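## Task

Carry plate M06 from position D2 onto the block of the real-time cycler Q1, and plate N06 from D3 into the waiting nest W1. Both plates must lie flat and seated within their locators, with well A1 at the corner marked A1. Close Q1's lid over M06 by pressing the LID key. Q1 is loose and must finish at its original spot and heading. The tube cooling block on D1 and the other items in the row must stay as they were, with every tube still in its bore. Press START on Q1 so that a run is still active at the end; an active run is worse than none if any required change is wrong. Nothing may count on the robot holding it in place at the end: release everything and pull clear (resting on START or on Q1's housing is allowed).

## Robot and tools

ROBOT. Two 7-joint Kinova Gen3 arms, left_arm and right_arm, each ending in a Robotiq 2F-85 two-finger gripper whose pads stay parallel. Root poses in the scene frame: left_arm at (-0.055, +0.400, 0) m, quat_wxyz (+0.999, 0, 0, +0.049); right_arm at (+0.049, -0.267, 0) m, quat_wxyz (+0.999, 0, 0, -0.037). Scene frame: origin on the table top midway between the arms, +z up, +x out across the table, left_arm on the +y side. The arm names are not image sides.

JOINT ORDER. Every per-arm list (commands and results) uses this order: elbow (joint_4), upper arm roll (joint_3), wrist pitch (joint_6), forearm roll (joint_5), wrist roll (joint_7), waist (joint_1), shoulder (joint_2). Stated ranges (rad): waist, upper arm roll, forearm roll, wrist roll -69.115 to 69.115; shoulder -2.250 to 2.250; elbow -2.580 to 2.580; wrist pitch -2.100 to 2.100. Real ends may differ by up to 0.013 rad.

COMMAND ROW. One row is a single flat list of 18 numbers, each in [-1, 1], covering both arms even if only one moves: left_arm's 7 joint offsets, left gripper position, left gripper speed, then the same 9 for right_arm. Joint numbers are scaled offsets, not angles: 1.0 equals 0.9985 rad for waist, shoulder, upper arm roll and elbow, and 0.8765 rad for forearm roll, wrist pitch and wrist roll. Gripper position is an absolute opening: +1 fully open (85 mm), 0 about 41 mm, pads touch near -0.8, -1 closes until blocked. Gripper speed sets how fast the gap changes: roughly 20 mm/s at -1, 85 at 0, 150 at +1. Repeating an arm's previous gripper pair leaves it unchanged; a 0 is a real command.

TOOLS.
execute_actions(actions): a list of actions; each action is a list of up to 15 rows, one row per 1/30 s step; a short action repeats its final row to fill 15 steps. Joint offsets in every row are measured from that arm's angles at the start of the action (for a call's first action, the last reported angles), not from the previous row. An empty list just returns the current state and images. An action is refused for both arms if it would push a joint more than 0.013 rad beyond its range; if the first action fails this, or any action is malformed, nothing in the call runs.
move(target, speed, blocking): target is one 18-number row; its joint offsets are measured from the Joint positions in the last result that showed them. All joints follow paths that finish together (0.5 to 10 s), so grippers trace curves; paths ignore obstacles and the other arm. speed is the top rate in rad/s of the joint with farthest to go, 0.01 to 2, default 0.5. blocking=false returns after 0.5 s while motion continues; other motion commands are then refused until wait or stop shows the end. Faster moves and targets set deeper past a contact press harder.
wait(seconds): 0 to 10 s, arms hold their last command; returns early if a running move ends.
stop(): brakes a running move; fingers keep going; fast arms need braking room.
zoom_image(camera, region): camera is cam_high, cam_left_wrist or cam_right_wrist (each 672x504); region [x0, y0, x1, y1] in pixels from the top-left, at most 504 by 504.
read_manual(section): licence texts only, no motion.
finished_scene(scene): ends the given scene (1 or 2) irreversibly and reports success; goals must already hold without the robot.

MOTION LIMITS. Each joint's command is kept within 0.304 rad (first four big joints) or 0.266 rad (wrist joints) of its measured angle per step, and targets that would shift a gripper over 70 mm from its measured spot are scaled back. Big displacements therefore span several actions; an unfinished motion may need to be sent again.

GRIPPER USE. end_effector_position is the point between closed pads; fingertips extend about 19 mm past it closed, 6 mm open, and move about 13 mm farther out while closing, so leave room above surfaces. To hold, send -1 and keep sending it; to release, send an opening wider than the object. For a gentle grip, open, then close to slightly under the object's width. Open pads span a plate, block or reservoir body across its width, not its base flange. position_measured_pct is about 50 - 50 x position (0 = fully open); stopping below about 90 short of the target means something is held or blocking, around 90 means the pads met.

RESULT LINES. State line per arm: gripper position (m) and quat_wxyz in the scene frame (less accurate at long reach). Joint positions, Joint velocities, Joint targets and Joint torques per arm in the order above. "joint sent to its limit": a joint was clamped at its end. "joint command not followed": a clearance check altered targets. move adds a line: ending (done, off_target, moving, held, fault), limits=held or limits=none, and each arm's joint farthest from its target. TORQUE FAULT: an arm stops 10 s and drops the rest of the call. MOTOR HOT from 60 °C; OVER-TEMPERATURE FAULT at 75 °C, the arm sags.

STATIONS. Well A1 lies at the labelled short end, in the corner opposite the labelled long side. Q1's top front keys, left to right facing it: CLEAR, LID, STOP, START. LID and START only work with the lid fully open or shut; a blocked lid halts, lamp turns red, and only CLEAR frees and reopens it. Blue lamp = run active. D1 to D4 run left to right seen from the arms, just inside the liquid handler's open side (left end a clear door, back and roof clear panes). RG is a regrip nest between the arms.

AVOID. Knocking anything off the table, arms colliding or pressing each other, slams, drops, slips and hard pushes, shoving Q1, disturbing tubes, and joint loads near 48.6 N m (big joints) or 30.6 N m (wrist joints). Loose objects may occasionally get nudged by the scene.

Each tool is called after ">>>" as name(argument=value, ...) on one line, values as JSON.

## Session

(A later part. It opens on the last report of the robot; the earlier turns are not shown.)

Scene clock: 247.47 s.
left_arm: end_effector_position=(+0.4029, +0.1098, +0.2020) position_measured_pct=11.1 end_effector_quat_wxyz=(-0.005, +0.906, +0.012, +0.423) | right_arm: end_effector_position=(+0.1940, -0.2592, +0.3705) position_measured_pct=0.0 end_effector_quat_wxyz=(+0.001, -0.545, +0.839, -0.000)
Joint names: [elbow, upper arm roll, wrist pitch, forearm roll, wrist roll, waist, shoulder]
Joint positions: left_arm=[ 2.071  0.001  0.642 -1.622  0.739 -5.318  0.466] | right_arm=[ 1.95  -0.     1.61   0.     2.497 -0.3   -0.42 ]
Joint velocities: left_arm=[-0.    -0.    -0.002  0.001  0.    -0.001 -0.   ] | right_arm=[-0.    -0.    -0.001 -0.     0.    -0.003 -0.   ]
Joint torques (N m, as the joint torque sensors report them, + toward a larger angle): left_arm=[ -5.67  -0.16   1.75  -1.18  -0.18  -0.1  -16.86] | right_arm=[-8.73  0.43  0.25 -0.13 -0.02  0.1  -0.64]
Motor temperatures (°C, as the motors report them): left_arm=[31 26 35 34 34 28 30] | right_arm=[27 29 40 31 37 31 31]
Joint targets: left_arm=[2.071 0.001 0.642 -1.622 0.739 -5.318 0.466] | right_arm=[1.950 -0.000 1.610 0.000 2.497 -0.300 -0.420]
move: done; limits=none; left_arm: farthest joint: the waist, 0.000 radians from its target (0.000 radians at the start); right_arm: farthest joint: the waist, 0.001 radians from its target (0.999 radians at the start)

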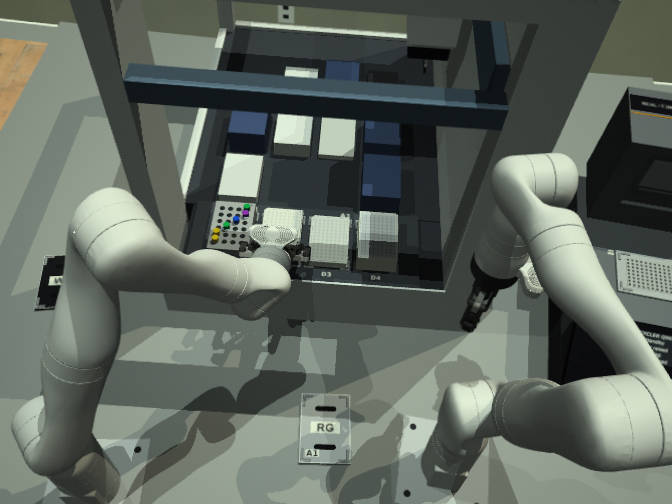

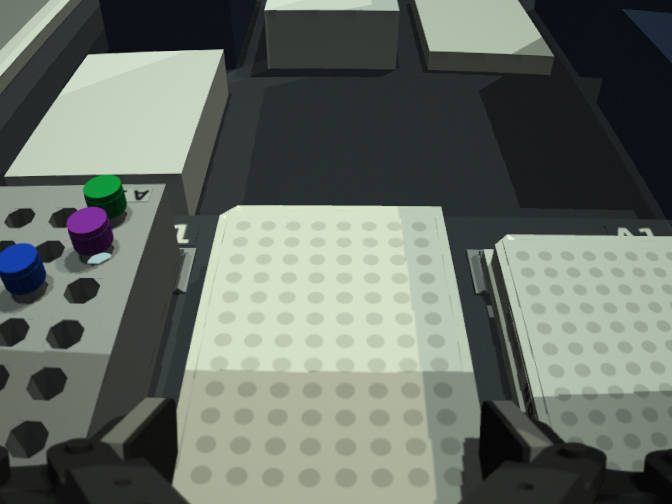

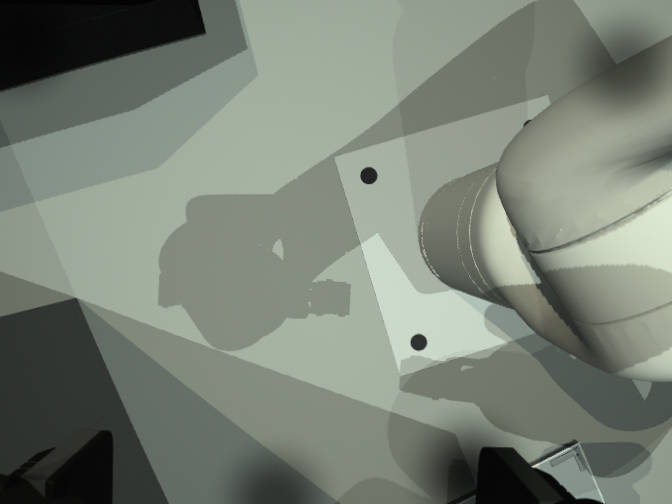

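>>> wait(seconds=0)

>>> zoom_image(camera="cam_left_wrist", region=[100, 180, 560, 504])

Scene clock: 251.23 s.
left_arm: end_effector_position=(+0.4029, +0.1098, +0.2020) position_measured_pct=11.1 end_effector_quat_wxyz=(-0.005, +0.906, +0.012, +0.423) | right_arm: end_effector_position=(+0.1940, -0.2592, +0.3705) position_measured_pct=0.0 end_effector_quat_wxyz=(+0.001, -0.545, +0.839, -0.000)
Joint names: [elbow, upper arm roll, wrist pitch, forearm roll, wrist roll, waist, shoulder]
Joint positions: left_arm=[ 2.071  0.001  0.642 -1.622  0.739 -5.318  0.466] | right_arm=[ 1.95  -0.     1.61   0.     2.497 -0.3   -0.42 ]
Joint velocities: left_arm=[ 0.     0.     0.001  0.     0.001 -0.     0.   ] | right_arm=[-0.001 -0.001 -0.     0.001  0.     0.001  0.   ]
Joint torques (N m, as the joint torque sensors report them, + toward a larger angle): left_arm=[ -5.7   -0.69   1.81  -1.04  -0.14  -0.59 -16.74] | right_arm=[-8.81  0.46  0.15 -0.09 -0.07  0.36 -0.45]
Motor temperatures (°C, as the motors report them): left_arm=[31 26 35 34 34 28 30] | right_arm=[27 29 40 31 37 31 31]
Joint targets: left_arm=[2.071 0.001 0.642 -1.622 0.739 -5.318 0.466] | right_arm=[1.950 -0.000 1.610 0.000 2.497 -0.300 -0.420]

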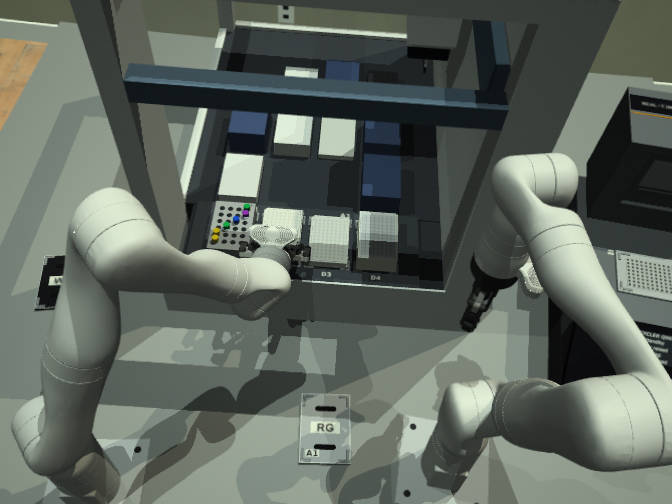

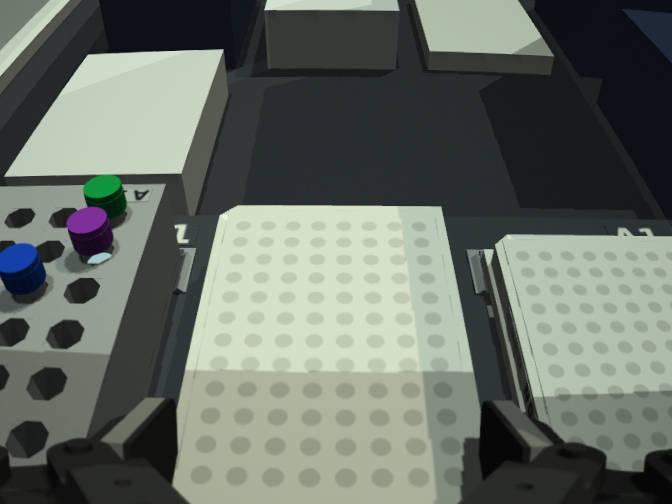

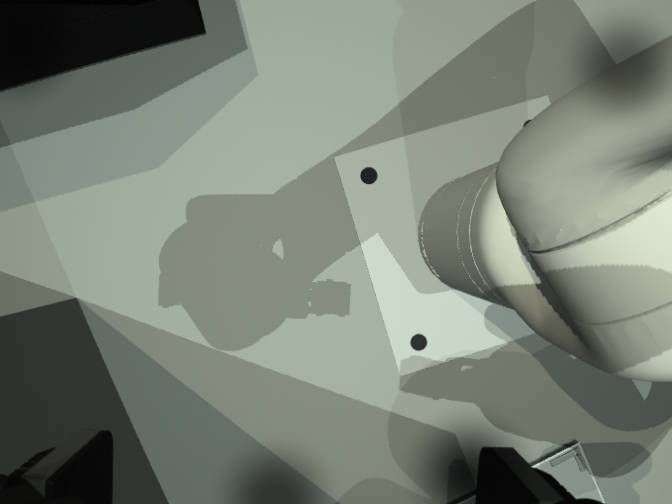

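Region (100, 180, 560, 504) of cam_left_wrist's 672x504 image, scaled by 1.096; it fills the top 355 rows of this view, and the rest is white.

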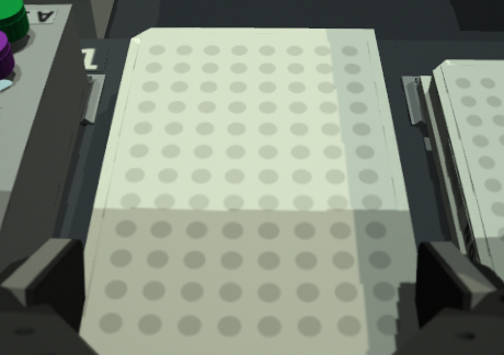

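>>> move(target=[0.1283,-0.001,0.1748,0.1339,0.1181,0.2474,-0.0734,0.71,-1, 0,0,0,0,0.4,0,0,1,0], speed=0.35)

Scene clock: 273.83 s.
left_arm: end_effector_position=(+0.3104, +0.1042, +0.2117) position_measured_pct=12.3 end_effector_quat_wxyz=(-0.006, +0.900, +0.013, +0.435) | right_arm: end_effector_position=(+0.1940, -0.2592, +0.3705) position_measured_pct=0.0 end_effector_quat_wxyz=(-0.001, +0.683, -0.731, +0.001)
Joint names: [elbow, upper arm roll, wrist pitch, forearm roll, wrist roll, waist, shoulder]
Joint positions: left_arm=[ 2.199 -0.     0.795 -1.505  0.842 -5.071  0.393] | right_arm=[ 1.95  -0.     1.61   0.     2.848 -0.3   -0.42 ]
Joint velocities: left_arm=[-0.    -0.     0.001 -0.    -0.001  0.003 -0.001] | right_arm=[-0.     0.001  0.002  0.    -0.001 -0.001  0.   ]
Joint torques (N m, as the joint torque sensors report them, + toward a larger angle): left_arm=[ -4.99  -0.36   1.9   -1.31  -0.12  -0.74 -14.06] | right_arm=[-8.76  0.5   0.17 -0.1   0.03  0.39 -0.56]
Motor temperatures (°C, as the motors report them): left_arm=[31 26 35 34 34 28 30] | right_arm=[27 29 40 31 37 31 31]
Joint targets: left_arm=[2.199 -0.000 0.795 -1.505 0.842 -5.071 0.393] | right_arm=[1.950 -0.000 1.610 0.000 2.848 -0.300 -0.420]
move: done; limits=none; left_arm: farthest joint: the waist, 0.000 radians from its target (0.247 radians at the start); right_arm: farthest joint: the waist, 0.000 radians from its target (0.000 radians at the start)

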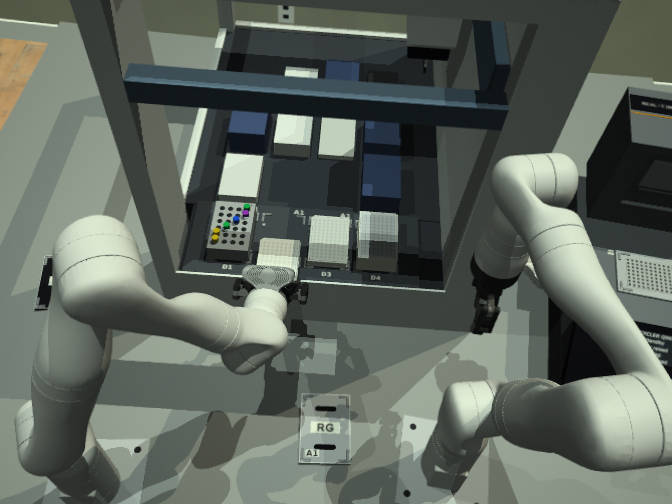

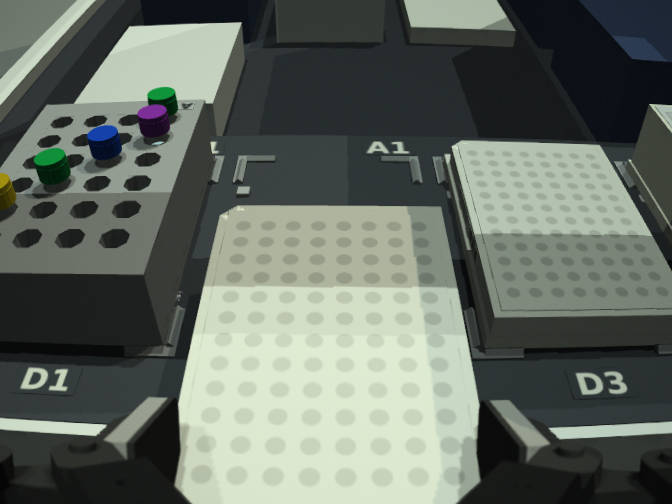

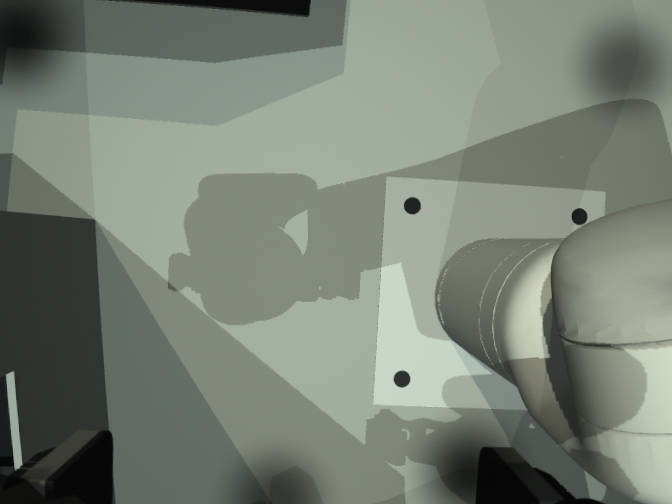

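>>> move(target=[-0.1073,0,0.25,0.3768,0.0453,0.385,0.0865,0.71,-1, 0,0,0,0,0.4,0,0,1,0], speed=0.5)

>>> move(target=[-0.3147,0,0.0961,0.2181,0.2515,0.3168,0.4462,0.71,-1, 0,0,0,0,0.15,0,0,1,0], speed=0.5)

Scene clock: 292.30 s.
left_arm: end_effector_position=(+0.1905, +0.0503, +0.1999) position_measured_pct=12.3 end_effector_quat_wxyz=(-0.013, +0.900, +0.028, +0.435) | right_arm: end_effector_position=(+0.1940, -0.2592, +0.3705) position_measured_pct=0.0 end_effector_quat_wxyz=(-0.001, +0.800, -0.601, +0.001)
Joint names: [elbow, upper arm roll, wrist pitch, forearm roll, wrist roll, waist, shoulder]
Joint positions: left_arm=[ 2.092 -0.     1.014 -1.175  0.882 -4.687  0.479] | right_arm=[ 1.95  -0.     1.61   0.     3.198 -0.3   -0.42 ]
Joint velocities: left_arm=[-0.    -0.    -0.     0.     0.     0.002  0.001] | right_arm=[ 0.001  0.001  0.    -0.002 -0.001  0.     0.   ]
Joint torques (N m, as the joint torque sensors report them, + toward a larger angle): left_arm=[ -4.11  -0.69   1.88  -1.51  -0.13  -0.55 -14.93] | right_arm=[-8.74  0.37  0.14 -0.09 -0.01  0.32 -0.55]
Motor temperatures (°C, as the motors report them): left_arm=[31 26 35 34 34 28 30] | right_arm=[27 29 40 31 37 31 31]
Joint targets: left_arm=[2.092 -0.000 1.014 -1.175 0.882 -4.687 0.480] | right_arm=[1.950 -0.000 1.610 0.000 3.198 -0.300 -0.420]
move: done; limits=none; left_arm: farthest joint: the waist, 0.000 radians from its target (0.384 radians at the start); right_arm: farthest joint: the waist, 0.000 radians from its target (0.000 radians at the start)

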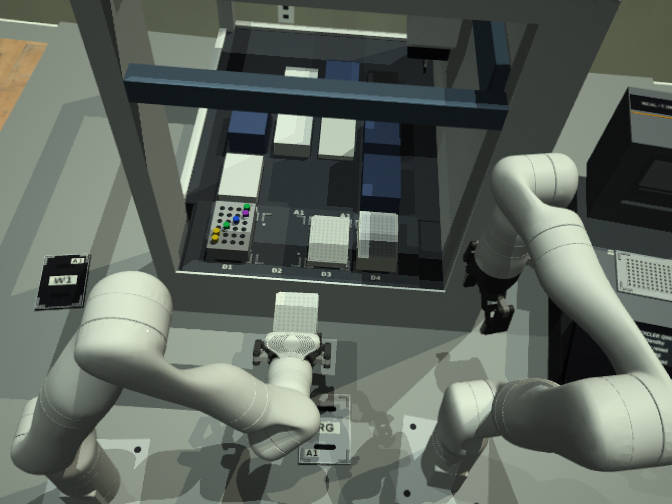

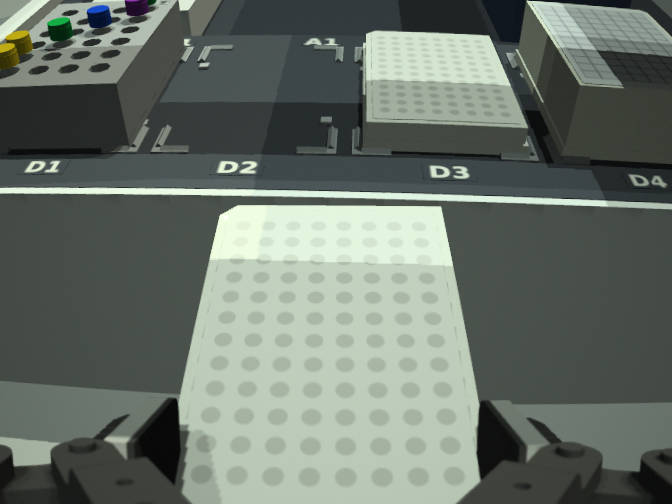

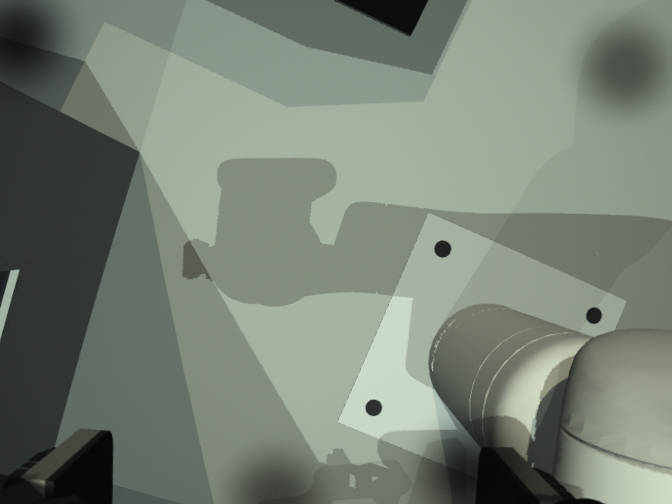

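Scene clock: 293.73 s.
left_arm: end_effector_position=(+0.0511, -0.0289, +0.0600) position_measured_pct=12.3 end_effector_quat_wxyz=(-0.018, +0.900, +0.039, +0.435) | right_arm: end_effector_position=(+0.1940, -0.2592, +0.3705) position_measured_pct=0.0 end_effector_quat_wxyz=(-0.000, +0.837, -0.547, +0.001)
Joint names: [elbow, upper arm roll, wrist pitch, forearm roll, wrist roll, waist, shoulder]
Joint positions: left_arm=[ 1.777 -0.     1.098 -0.983  1.103 -4.371  0.925] | right_arm=[ 1.95 -0.    1.61  0.    3.33 -0.3  -0.42]
Joint velocities: left_arm=[ 0.    -0.    -0.     0.001 -0.001  0.002  0.003] | right_arm=[-0.    -0.     0.001 -0.     0.    -0.     0.   ]
Joint torques (N m, as the joint torque sensors report them, + toward a larger angle): left_arm=[ -2.13  -1.33   2.49  -0.96  -0.26  -0.28 -20.18] | right_arm=[-8.8   0.42  0.14 -0.11 -0.03  0.41 -0.54]
Motor temperatures (°C, as the motors report them): left_arm=[31 26 35 34 34 28 30] | right_arm=[27 29 40 31 37 31 31]
Joint targets: left_arm=[1.777 -0.000 1.098 -0.983 1.103 -4.371 0.925] | right_arm=[1.950 -0.000 1.610 0.000 3.330 -0.300 -0.420]
move: done; limits=none; left_arm: farthest joint: the waist, 0.000 radians from its target (0.316 radians at the start); right_arm: farthest joint: the waist, 0.000 radians from its target (0.000 radians at the start)

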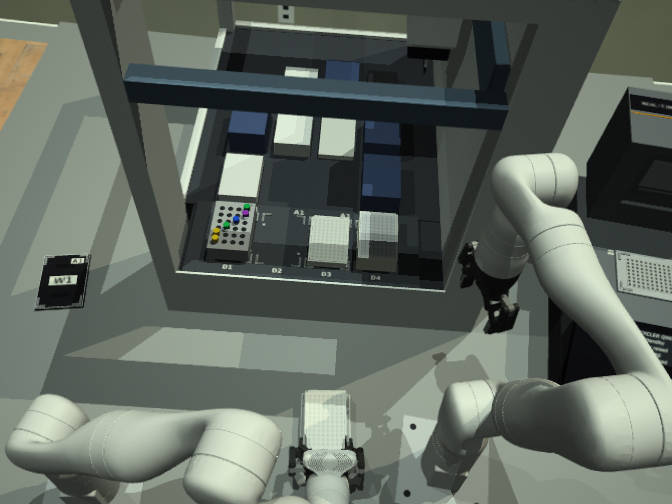

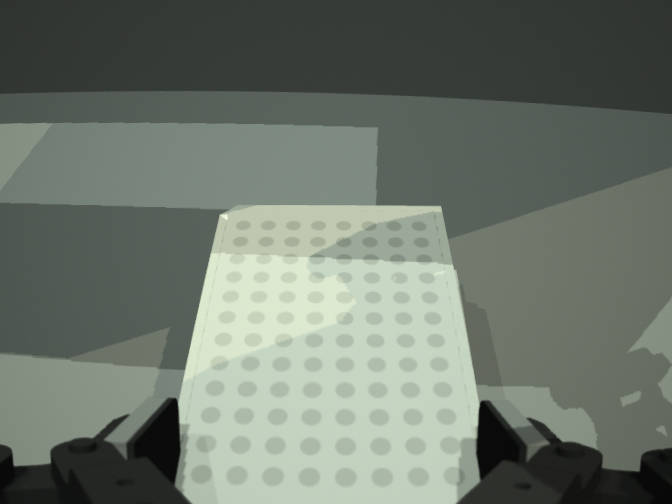

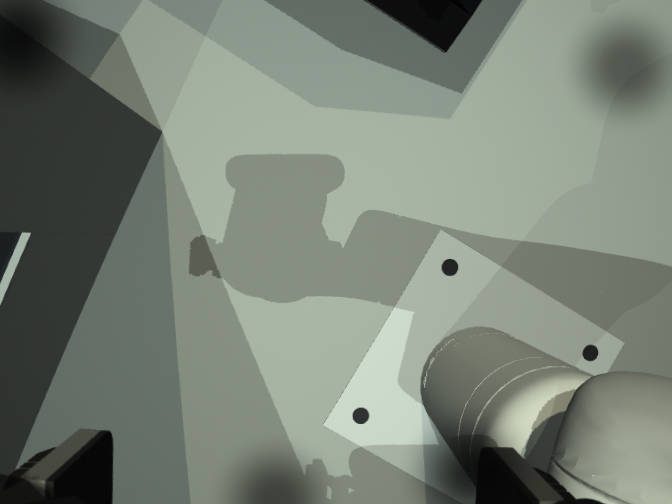

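>>> move(target=[-0.0052,0,-0.022,-0.0171,0.0372,0,0.040,0.71,-1, 0,0,0,0,0,0,0,1,0], speed=0.08)

>>> zoom_image(camera="cam_high", region=[270, 375, 390, 480])

Scene clock: 304.80 s.
left_arm: end_effector_position=(+0.0511, -0.0289, +0.0419) position_measured_pct=12.3 end_effector_quat_wxyz=(-0.018, +0.900, +0.039, +0.434) | right_arm: end_effector_position=(+0.1940, -0.2592, +0.3705) position_measured_pct=0.0 end_effector_quat_wxyz=(-0.000, +0.837, -0.547, +0.001)
Joint names: [elbow, upper arm roll, wrist pitch, forearm roll, wrist roll, waist, shoulder]
Joint positions: left_arm=[ 1.772 -0.     1.079 -0.998  1.135 -4.371  0.964] | right_arm=[ 1.95 -0.    1.61  0.    3.33 -0.3  -0.42]
Joint velocities: left_arm=[-0.     0.     0.     0.001 -0.    -0.001  0.003] | right_arm=[0.    0.001 0.    0.001 0.001 0.002 0.   ]
Joint torques (N m, as the joint torque sensors report them, + toward a larger angle): left_arm=[ -2.    -1.16   2.45  -0.79  -0.25  -0.32 -20.34] | right_arm=[-8.71  0.45  0.11 -0.16  0.05  0.36 -0.45]
Motor temperatures (°C, as the motors report them): left_arm=[31 26 35 34 34 28 31] | right_arm=[27 29 40 31 37 31 31]
Joint targets: left_arm=[1.772 -0.000 1.079 -0.998 1.135 -4.371 0.965] | right_arm=[1.950 -0.000 1.610 0.000 3.330 -0.300 -0.420]
move: done; limits=none; left_arm: farthest joint: the shoulder, 0.001 radians from its target (0.040 radians at the start); right_arm: farthest joint: the waist, 0.000 radians from its target (0.000 radians at the start)

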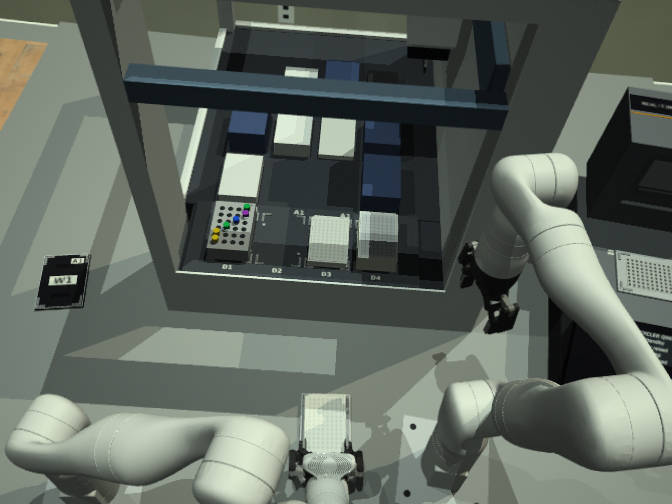

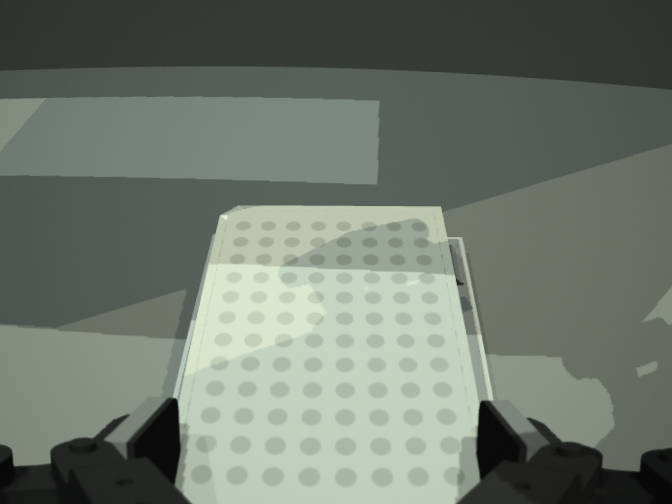

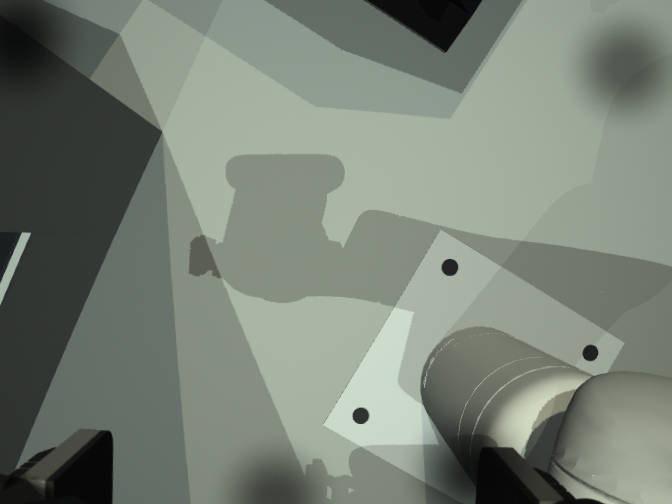

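Region (270, 375, 390, 480) of cam_high's 672x504 image, scaled by 4.200, with more detail than that image has; it fills the top 441 rows of this view, and the rest is white.

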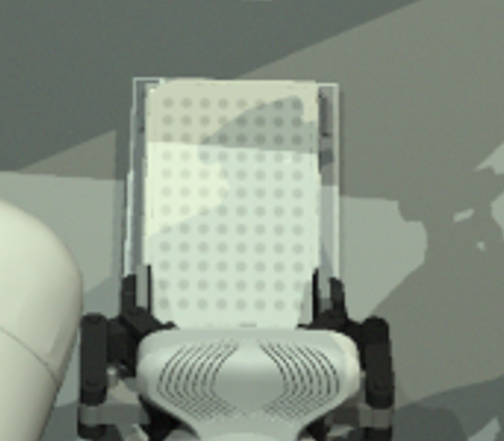

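>>> zoom_image(camera="cam_left_wrist", region=[150, 190, 520, 420])

Region (150, 190, 520, 420) of cam_left_wrist's 672x504 image, scaled by 1.362; it fills the top 313 rows of this view, and the rest is white.

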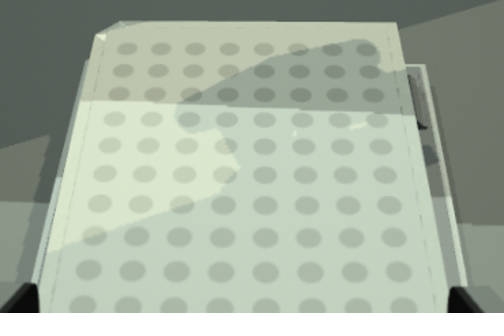

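>>> move(target=[0.0092,0,-0.0125,-0.0177,0.0108,0.0011,0.0043,0.71,-1, 0,0,0,0,0,0,0,1,0], speed=0.04)

>>> zoom_image(camera="cam_left_wrist", region=[150, 190, 520, 420])

>>> zoom_image(camera="cam_high", region=[290, 385, 370, 445])

Scene clock: 337.67 s.
left_arm: end_effector_position=(+0.0516, -0.0290, +0.0388) position_measured_pct=12.3 end_effector_quat_wxyz=(-0.016, +0.900, +0.033, +0.434) | right_arm: end_effector_position=(+0.1940, -0.2592, +0.3705) position_measured_pct=0.0 end_effector_quat_wxyz=(-0.000, +0.837, -0.547, +0.001)
Joint names: [elbow, upper arm roll, wrist pitch, forearm roll, wrist roll, waist, shoulder]
Joint positions: left_arm=[ 1.781 -0.     1.068 -1.014  1.145 -4.37   0.969] | right_arm=[ 1.95 -0.    1.61  0.    3.33 -0.3  -0.42]
Joint velocities: left_arm=[ 0.    -0.     0.001 -0.    -0.001  0.     0.   ] | right_arm=[ 0.001 -0.     0.002 -0.001  0.002 -0.002 -0.   ]
Joint torques (N m, as the joint torque sensors report them, + toward a larger angle): left_arm=[ -2.32  -1.4    2.53  -0.94  -0.01  -0.06 -20.71] | right_arm=[-8.77  0.41  0.13 -0.11  0.02  0.4  -0.51]
Motor temperatures (°C, as the motors report them): left_arm=[31 26 35 34 34 28 31] | right_arm=[27 29 40 31 37 31 30]
Joint targets: left_arm=[1.781 -0.000 1.068 -1.014 1.145 -4.370 0.969] | right_arm=[1.950 -0.000 1.610 0.000 3.330 -0.300 -0.420]
move: done; limits=none; left_arm: farthest joint: the waist, 0.000 radians from its target (0.001 radians at the start); right_arm: farthest joint: the waist, 0.000 radians from its target (0.000 radians at the start)

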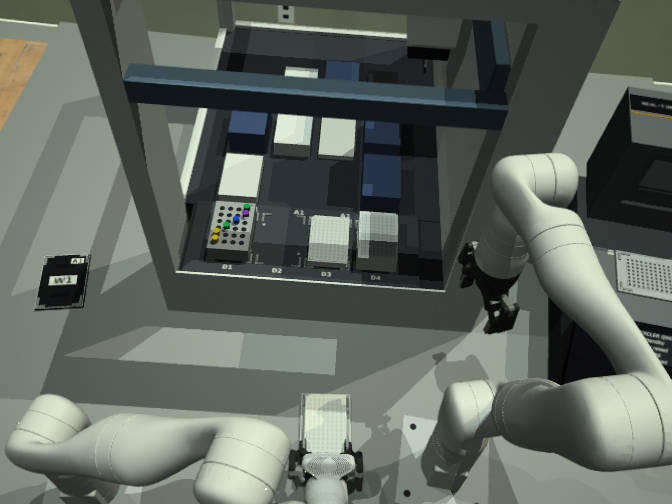

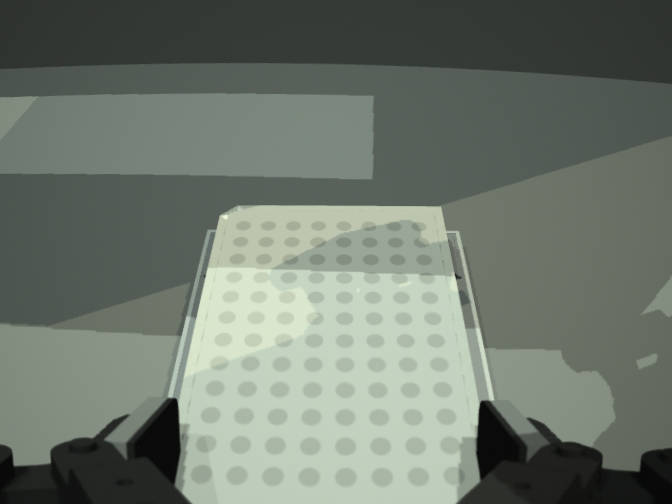

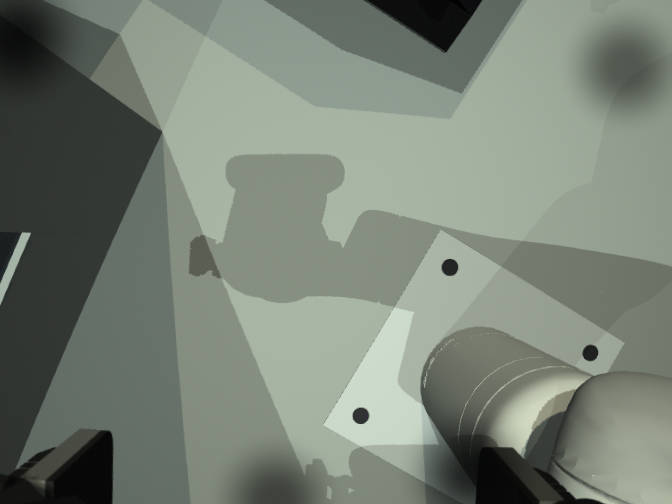

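Region (150, 190, 520, 420) of cam_left_wrist's 672x504 image, scaled by 1.362; it fills the top 313 rows of this view, and the rest is white.

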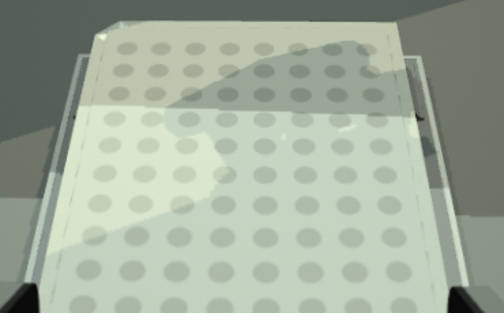

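Region (290, 385, 370, 445) of cam_high's 672x504 image, scaled by 6.300, with more detail than that image has; it fills the top 378 rows of this view, and the rest is white.

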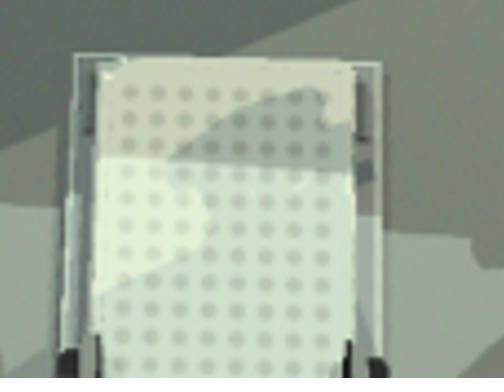

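>>> move(target=[-0.0041,0,-0.0047,-0.0041,0.0085,-0.0003,0.0118,0.71,-1, 0,0,0,0,0,0,0,1,0], speed=0.02)

>>> zoom_image(camera="cam_left_wrist", region=[150, 190, 520, 420])

Scene clock: 345.23 s.
left_arm: end_effector_position=(+0.0517, -0.0296, +0.0351) position_measured_pct=12.3 end_effector_quat_wxyz=(-0.015, +0.900, +0.034, +0.435) | right_arm: end_effector_position=(+0.1940, -0.2592, +0.3705) position_measured_pct=0.0 end_effector_quat_wxyz=(-0.000, +0.837, -0.547, +0.001)
Joint names: [elbow, upper arm roll, wrist pitch, forearm roll, wrist roll, waist, shoulder]
Joint positions: left_arm=[ 1.778 -0.     1.066 -1.018  1.152 -4.369  0.978] | right_arm=[ 1.95 -0.    1.61  0.    3.33 -0.3  -0.42]
Joint velocities: left_arm=[ 0.    -0.    -0.     0.002 -0.     0.     0.   ] | right_arm=[-0.001  0.    -0.001  0.002  0.     0.    -0.   ]
Joint torques (N m, as the joint torque sensors report them, + toward a larger angle): left_arm=[ -2.22  -0.67   1.58  -1.21  -0.14  -0.84 -18.76] | right_arm=[-8.81  0.54  0.17 -0.12 -0.02  0.35 -0.51]
Motor temperatures (°C, as the motors report them): left_arm=[31 26 35 34 34 28 31] | right_arm=[27 29 40 31 37 31 30]
Joint targets: left_arm=[1.777 -0.000 1.064 -1.018 1.152 -4.370 0.980] | right_arm=[1.950 -0.000 1.610 0.000 3.330 -0.300 -0.420]
move: done; limits=none; left_arm: farthest joint: the shoulder, 0.002 radians from its target (0.012 radians at the start); right_arm: farthest joint: the waist, 0.000 radians from its target (0.000 radians at the start)

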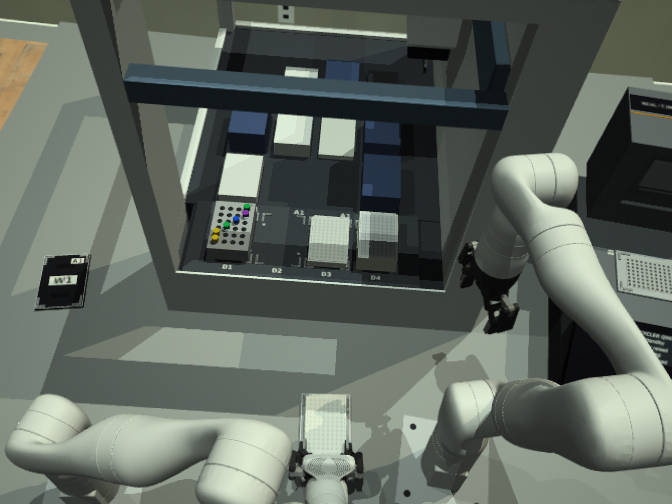

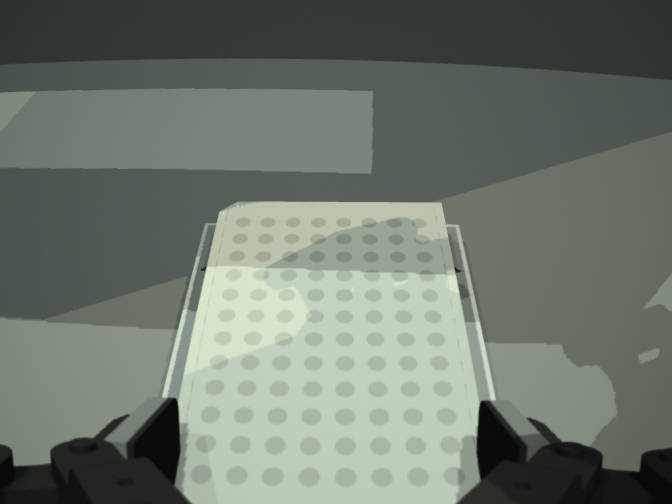

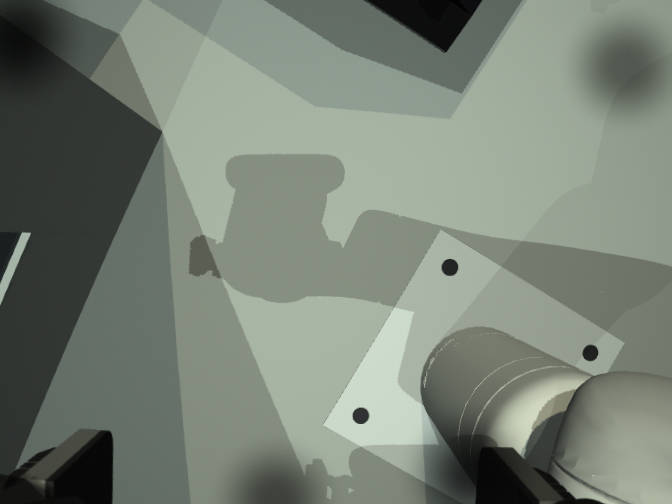

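Region (150, 190, 520, 420) of cam_left_wrist's 672x504 image, scaled by 1.362; it fills the top 313 rows of this view, and the rest is white.

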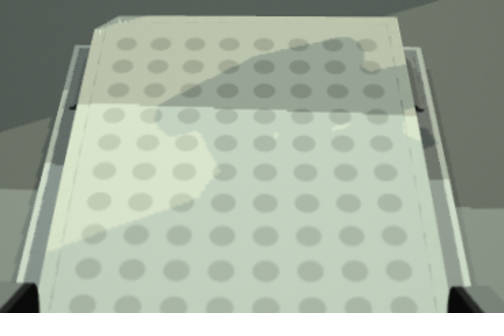

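>>> zoom_image(camera="cam_high", region=[295, 385, 355, 425])

Region (295, 385, 355, 425) of cam_high's 672x504 image, scaled by 8.400, with more detail than that image has.

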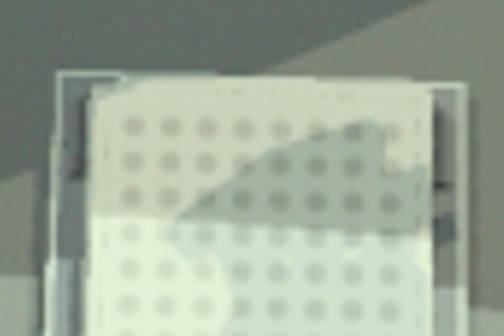

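>>> move(target=[0.0028,0,-0.0131,0.0084,-0.0111,-0.0029,-0.0086,0.71,-1, 0,0,0,0,0,0,0,1,0], speed=0.025)

>>> move(target=[-0.0012,0,-0.0034,-0.003,0.006,0,0.0067,0.71,-1, 0,0,0,0,0,0,0,1,0], speed=0.015)

Scene clock: 374.13 s.
left_arm: end_effector_position=(+0.0503, -0.0297, +0.0351) position_measured_pct=12.3 end_effector_quat_wxyz=(-0.015, +0.903, +0.034, +0.429) | right_arm: end_effector_position=(+0.1940, -0.2592, +0.3705) position_measured_pct=0.0 end_effector_quat_wxyz=(-0.000, +0.837, -0.547, +0.001)
Joint names: [elbow, upper arm roll, wrist pitch, forearm roll, wrist roll, waist, shoulder]
Joint positions: left_arm=[ 1.781 -0.001  1.055 -1.01   1.142 -4.372  0.97 ] | right_arm=[ 1.95 -0.    1.61  0.    3.33 -0.3  -0.42]
Joint velocities: left_arm=[ 0.    -0.     0.    -0.    -0.001 -0.001 -0.   ] | right_arm=[ 0.     0.002  0.001  0.001 -0.001  0.001  0.   ]
Joint torques (N m, as the joint torque sensors report them, + toward a larger angle): left_arm=[ -2.25  -1.2    2.46  -0.73  -0.06  -0.26 -20.55] | right_arm=[-8.76  0.41  0.14 -0.13 -0.01  0.44 -0.48]
Motor temperatures (°C, as the motors report them): left_arm=[31 26 35 34 34 28 31] | right_arm=[27 29 40 31 37 31 30]
Joint targets: left_arm=[1.780 -0.000 1.054 -1.010 1.142 -4.372 0.970] | right_arm=[1.950 -0.000 1.610 0.000 3.330 -0.300 -0.420]
move: done; limits=none; left_arm: farthest joint: the waist, 0.001 radians from its target (0.002 radians at the start); right_arm: farthest joint: the waist, 0.000 radians from its target (0.000 radians at the start)

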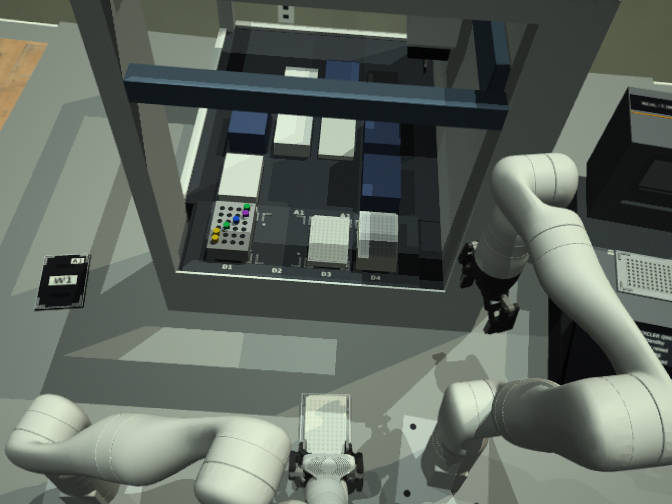

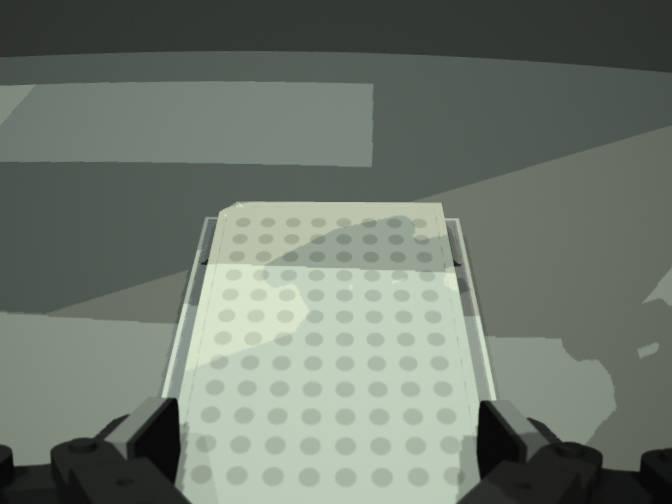

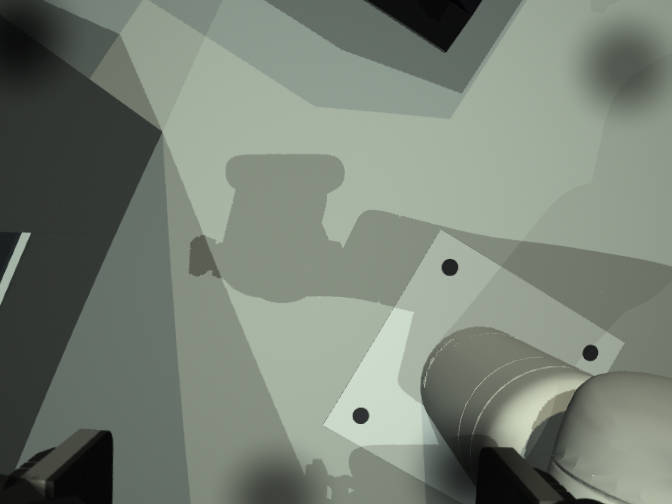

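Scene clock: 374.83 s.
left_arm: end_effector_position=(+0.0505, -0.0297, +0.0347) position_measured_pct=12.3 end_effector_quat_wxyz=(-0.015, +0.902, +0.034, +0.430) | right_arm: end_effector_position=(+0.1940, -0.2592, +0.3705) position_measured_pct=0.0 end_effector_quat_wxyz=(-0.000, +0.837, -0.547, +0.001)
Joint names: [elbow, upper arm roll, wrist pitch, forearm roll, wrist roll, waist, shoulder]
Joint positions: left_arm=[ 1.78  -0.001  1.056 -1.012  1.148 -4.371  0.972] | right_arm=[ 1.95 -0.    1.61  0.    3.33 -0.3  -0.42]
Joint velocities: left_arm=[ 0.    -0.    -0.     0.     0.    -0.001  0.   ] | right_arm=[ 0.001  0.002  0.001  0.    -0.    -0.    -0.   ]
Joint torques (N m, as the joint torque sensors report them, + toward a larger angle): left_arm=[ -2.8   -0.56   0.05  -1.13  -0.08  -1.45 -16.97] | right_arm=[-8.77  0.39  0.11 -0.14 -0.01  0.31 -0.56]
Motor temperatures (°C, as the motors report them): left_arm=[31 26 35 34 34 28 31] | right_arm=[27 29 40 31 37 31 30]
Joint targets: left_arm=[1.779 -0.001 1.052 -1.013 1.148 -4.372 0.977] | right_arm=[1.950 -0.000 1.610 0.000 3.330 -0.300 -0.420]
move: done; limits=none; left_arm: farthest joint: the shoulder, 0.004 radians from its target (0.007 radians at the start); right_arm: farthest joint: the waist, 0.000 radians from its target (0.000 radians at the start)

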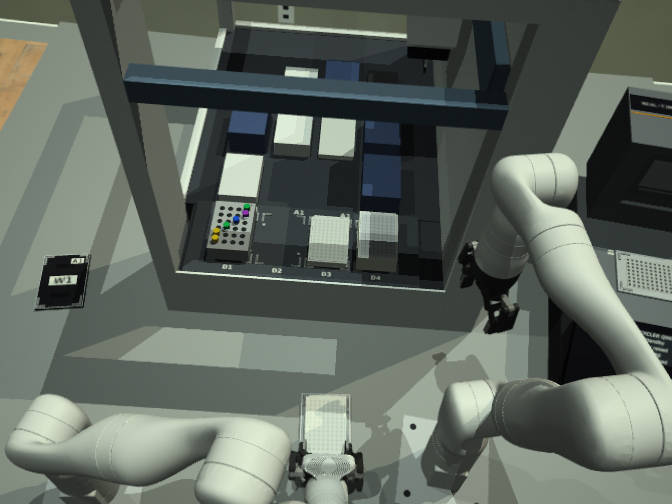

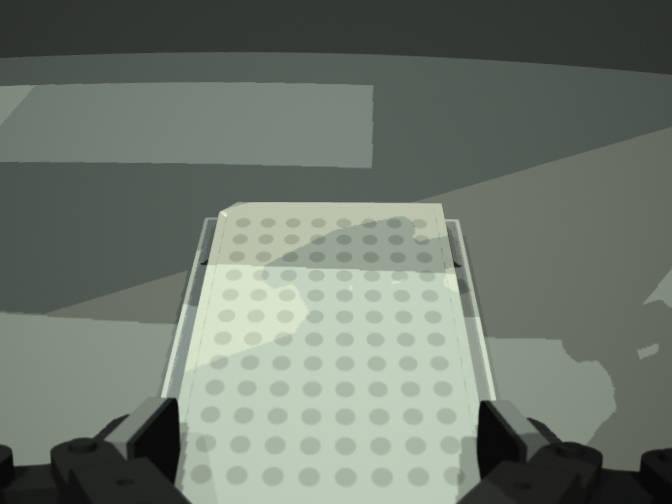

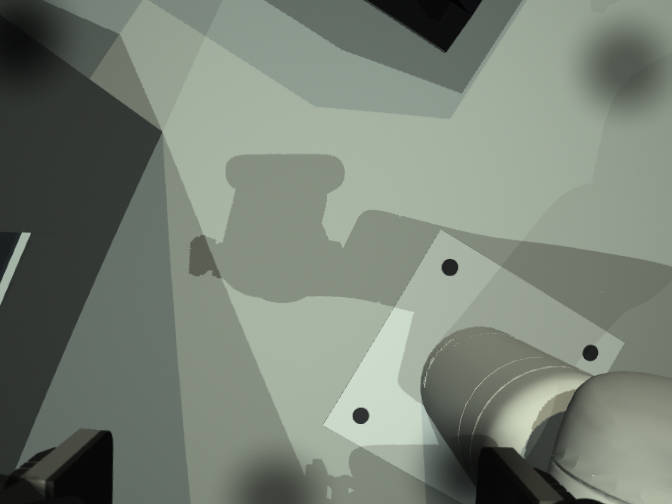

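>>> execute_actions(actions=[[[0,0,0,0,0,0,0,1,-0.5, 0,0,0,0,0,0,0,1,0]],[[0.0004,0,0.0017,0.0015,-0.003,0,-0.0033,1,-0.5, 0,0,0,0,0,0,0,1,0],[0.0008,0,0.0034,0.003,-0.006,0,-0.0067,1,-0.5, 0,0,0,0,0,0,0,1,0],[0.0012,0,0.0051,0.0045,-0.009,0,-0.010,1,-0.5, 0,0,0,0,0,0,0,1,0],[0.002,0,0.0068,0.006,-0.012,0,-0.0134,1,-0.5, 0,0,0,0,0,0,0,1,0],[0.003,0,0.010,0.009,-0.018,0,-0.020,1,-0.5, 0,0,0,0,0,0,0,1,0],[0.004,0,0.0136,0.012,-0.024,0,-0.0268,1,-0.5, 0,0,0,0,0,0,0,1,0],[0.005,0,0.017,0.015,-0.030,0,-0.0335,1,-0.5, 0,0,0,0,0,0,0,1,0],[0.006,0,0.0204,0.018,-0.036,0,-0.040,1,-0.5, 0,0,0,0,0,0,0,1,0],[0.007,0,0.024,0.021,-0.042,0,-0.047,1,-0.5, 0,0,0,0,0,0,0,1,0],[0.008,0,0.027,0.024,-0.048,0,-0.0536,1,-0.5, 0,0,0,0,0,0,0,1,0]]])

Scene clock: 383.10 s.
left_arm: end_effector_position=(+0.0505, -0.0296, +0.0580) position_measured_pct=0.0 end_effector_quat_wxyz=(-0.015, +0.902, +0.035, +0.430) | right_arm: end_effector_position=(+0.1940, -0.2592, +0.3705) position_measured_pct=0.0 end_effector_quat_wxyz=(-0.000, +0.837, -0.547, +0.001)
Joint names: [elbow, upper arm roll, wrist pitch, forearm roll, wrist roll, waist, shoulder]
Joint positions: left_arm=[ 1.788 -0.001  1.079 -0.991  1.105 -4.371  0.92 ] | right_arm=[ 1.95 -0.    1.61  0.    3.33 -0.3  -0.42]
Joint velocities: left_arm=[ 0.003  0.001  0.001  0.002 -0.001 -0.001 -0.011] | right_arm=[ 0.002 -0.001  0.    -0.     0.002 -0.    -0.   ]
Joint torques (N m, as the joint torque sensors report them, + toward a larger angle): left_arm=[ -2.7   -1.28   2.47  -1.16  -0.36  -0.51 -20.22] | right_arm=[-8.79  0.53  0.16 -0.09 -0.03  0.34 -0.57]
Motor temperatures (°C, as the motors report them): left_arm=[31 26 35 34 34 28 31] | right_arm=[27 29 40 31 37 31 30]
Joint targets: left_arm=[1.788 -0.001 1.079 -0.991 1.105 -4.371 0.919] | right_arm=[1.950 -0.000 1.610 0.000 3.330 -0.300 -0.420]

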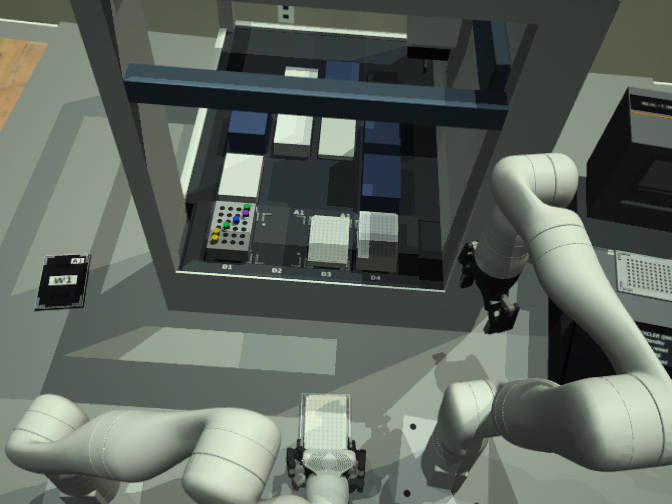

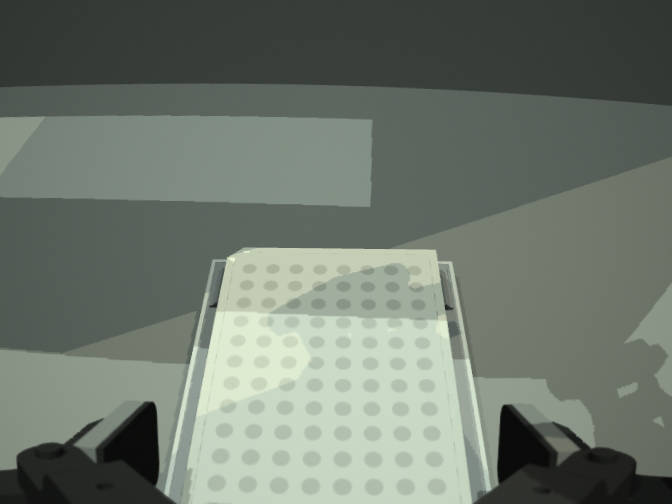

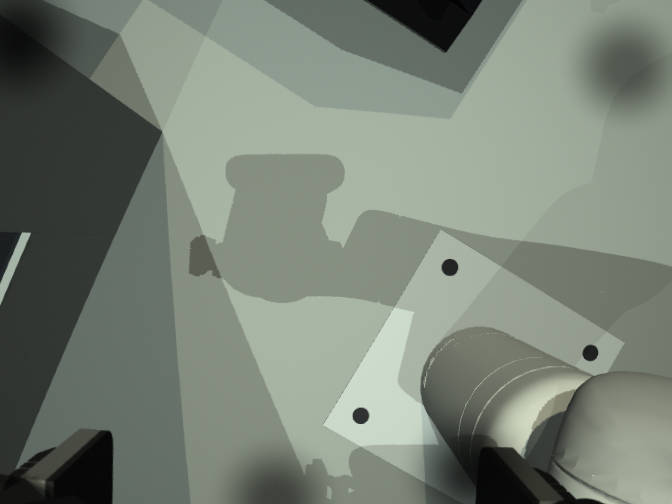

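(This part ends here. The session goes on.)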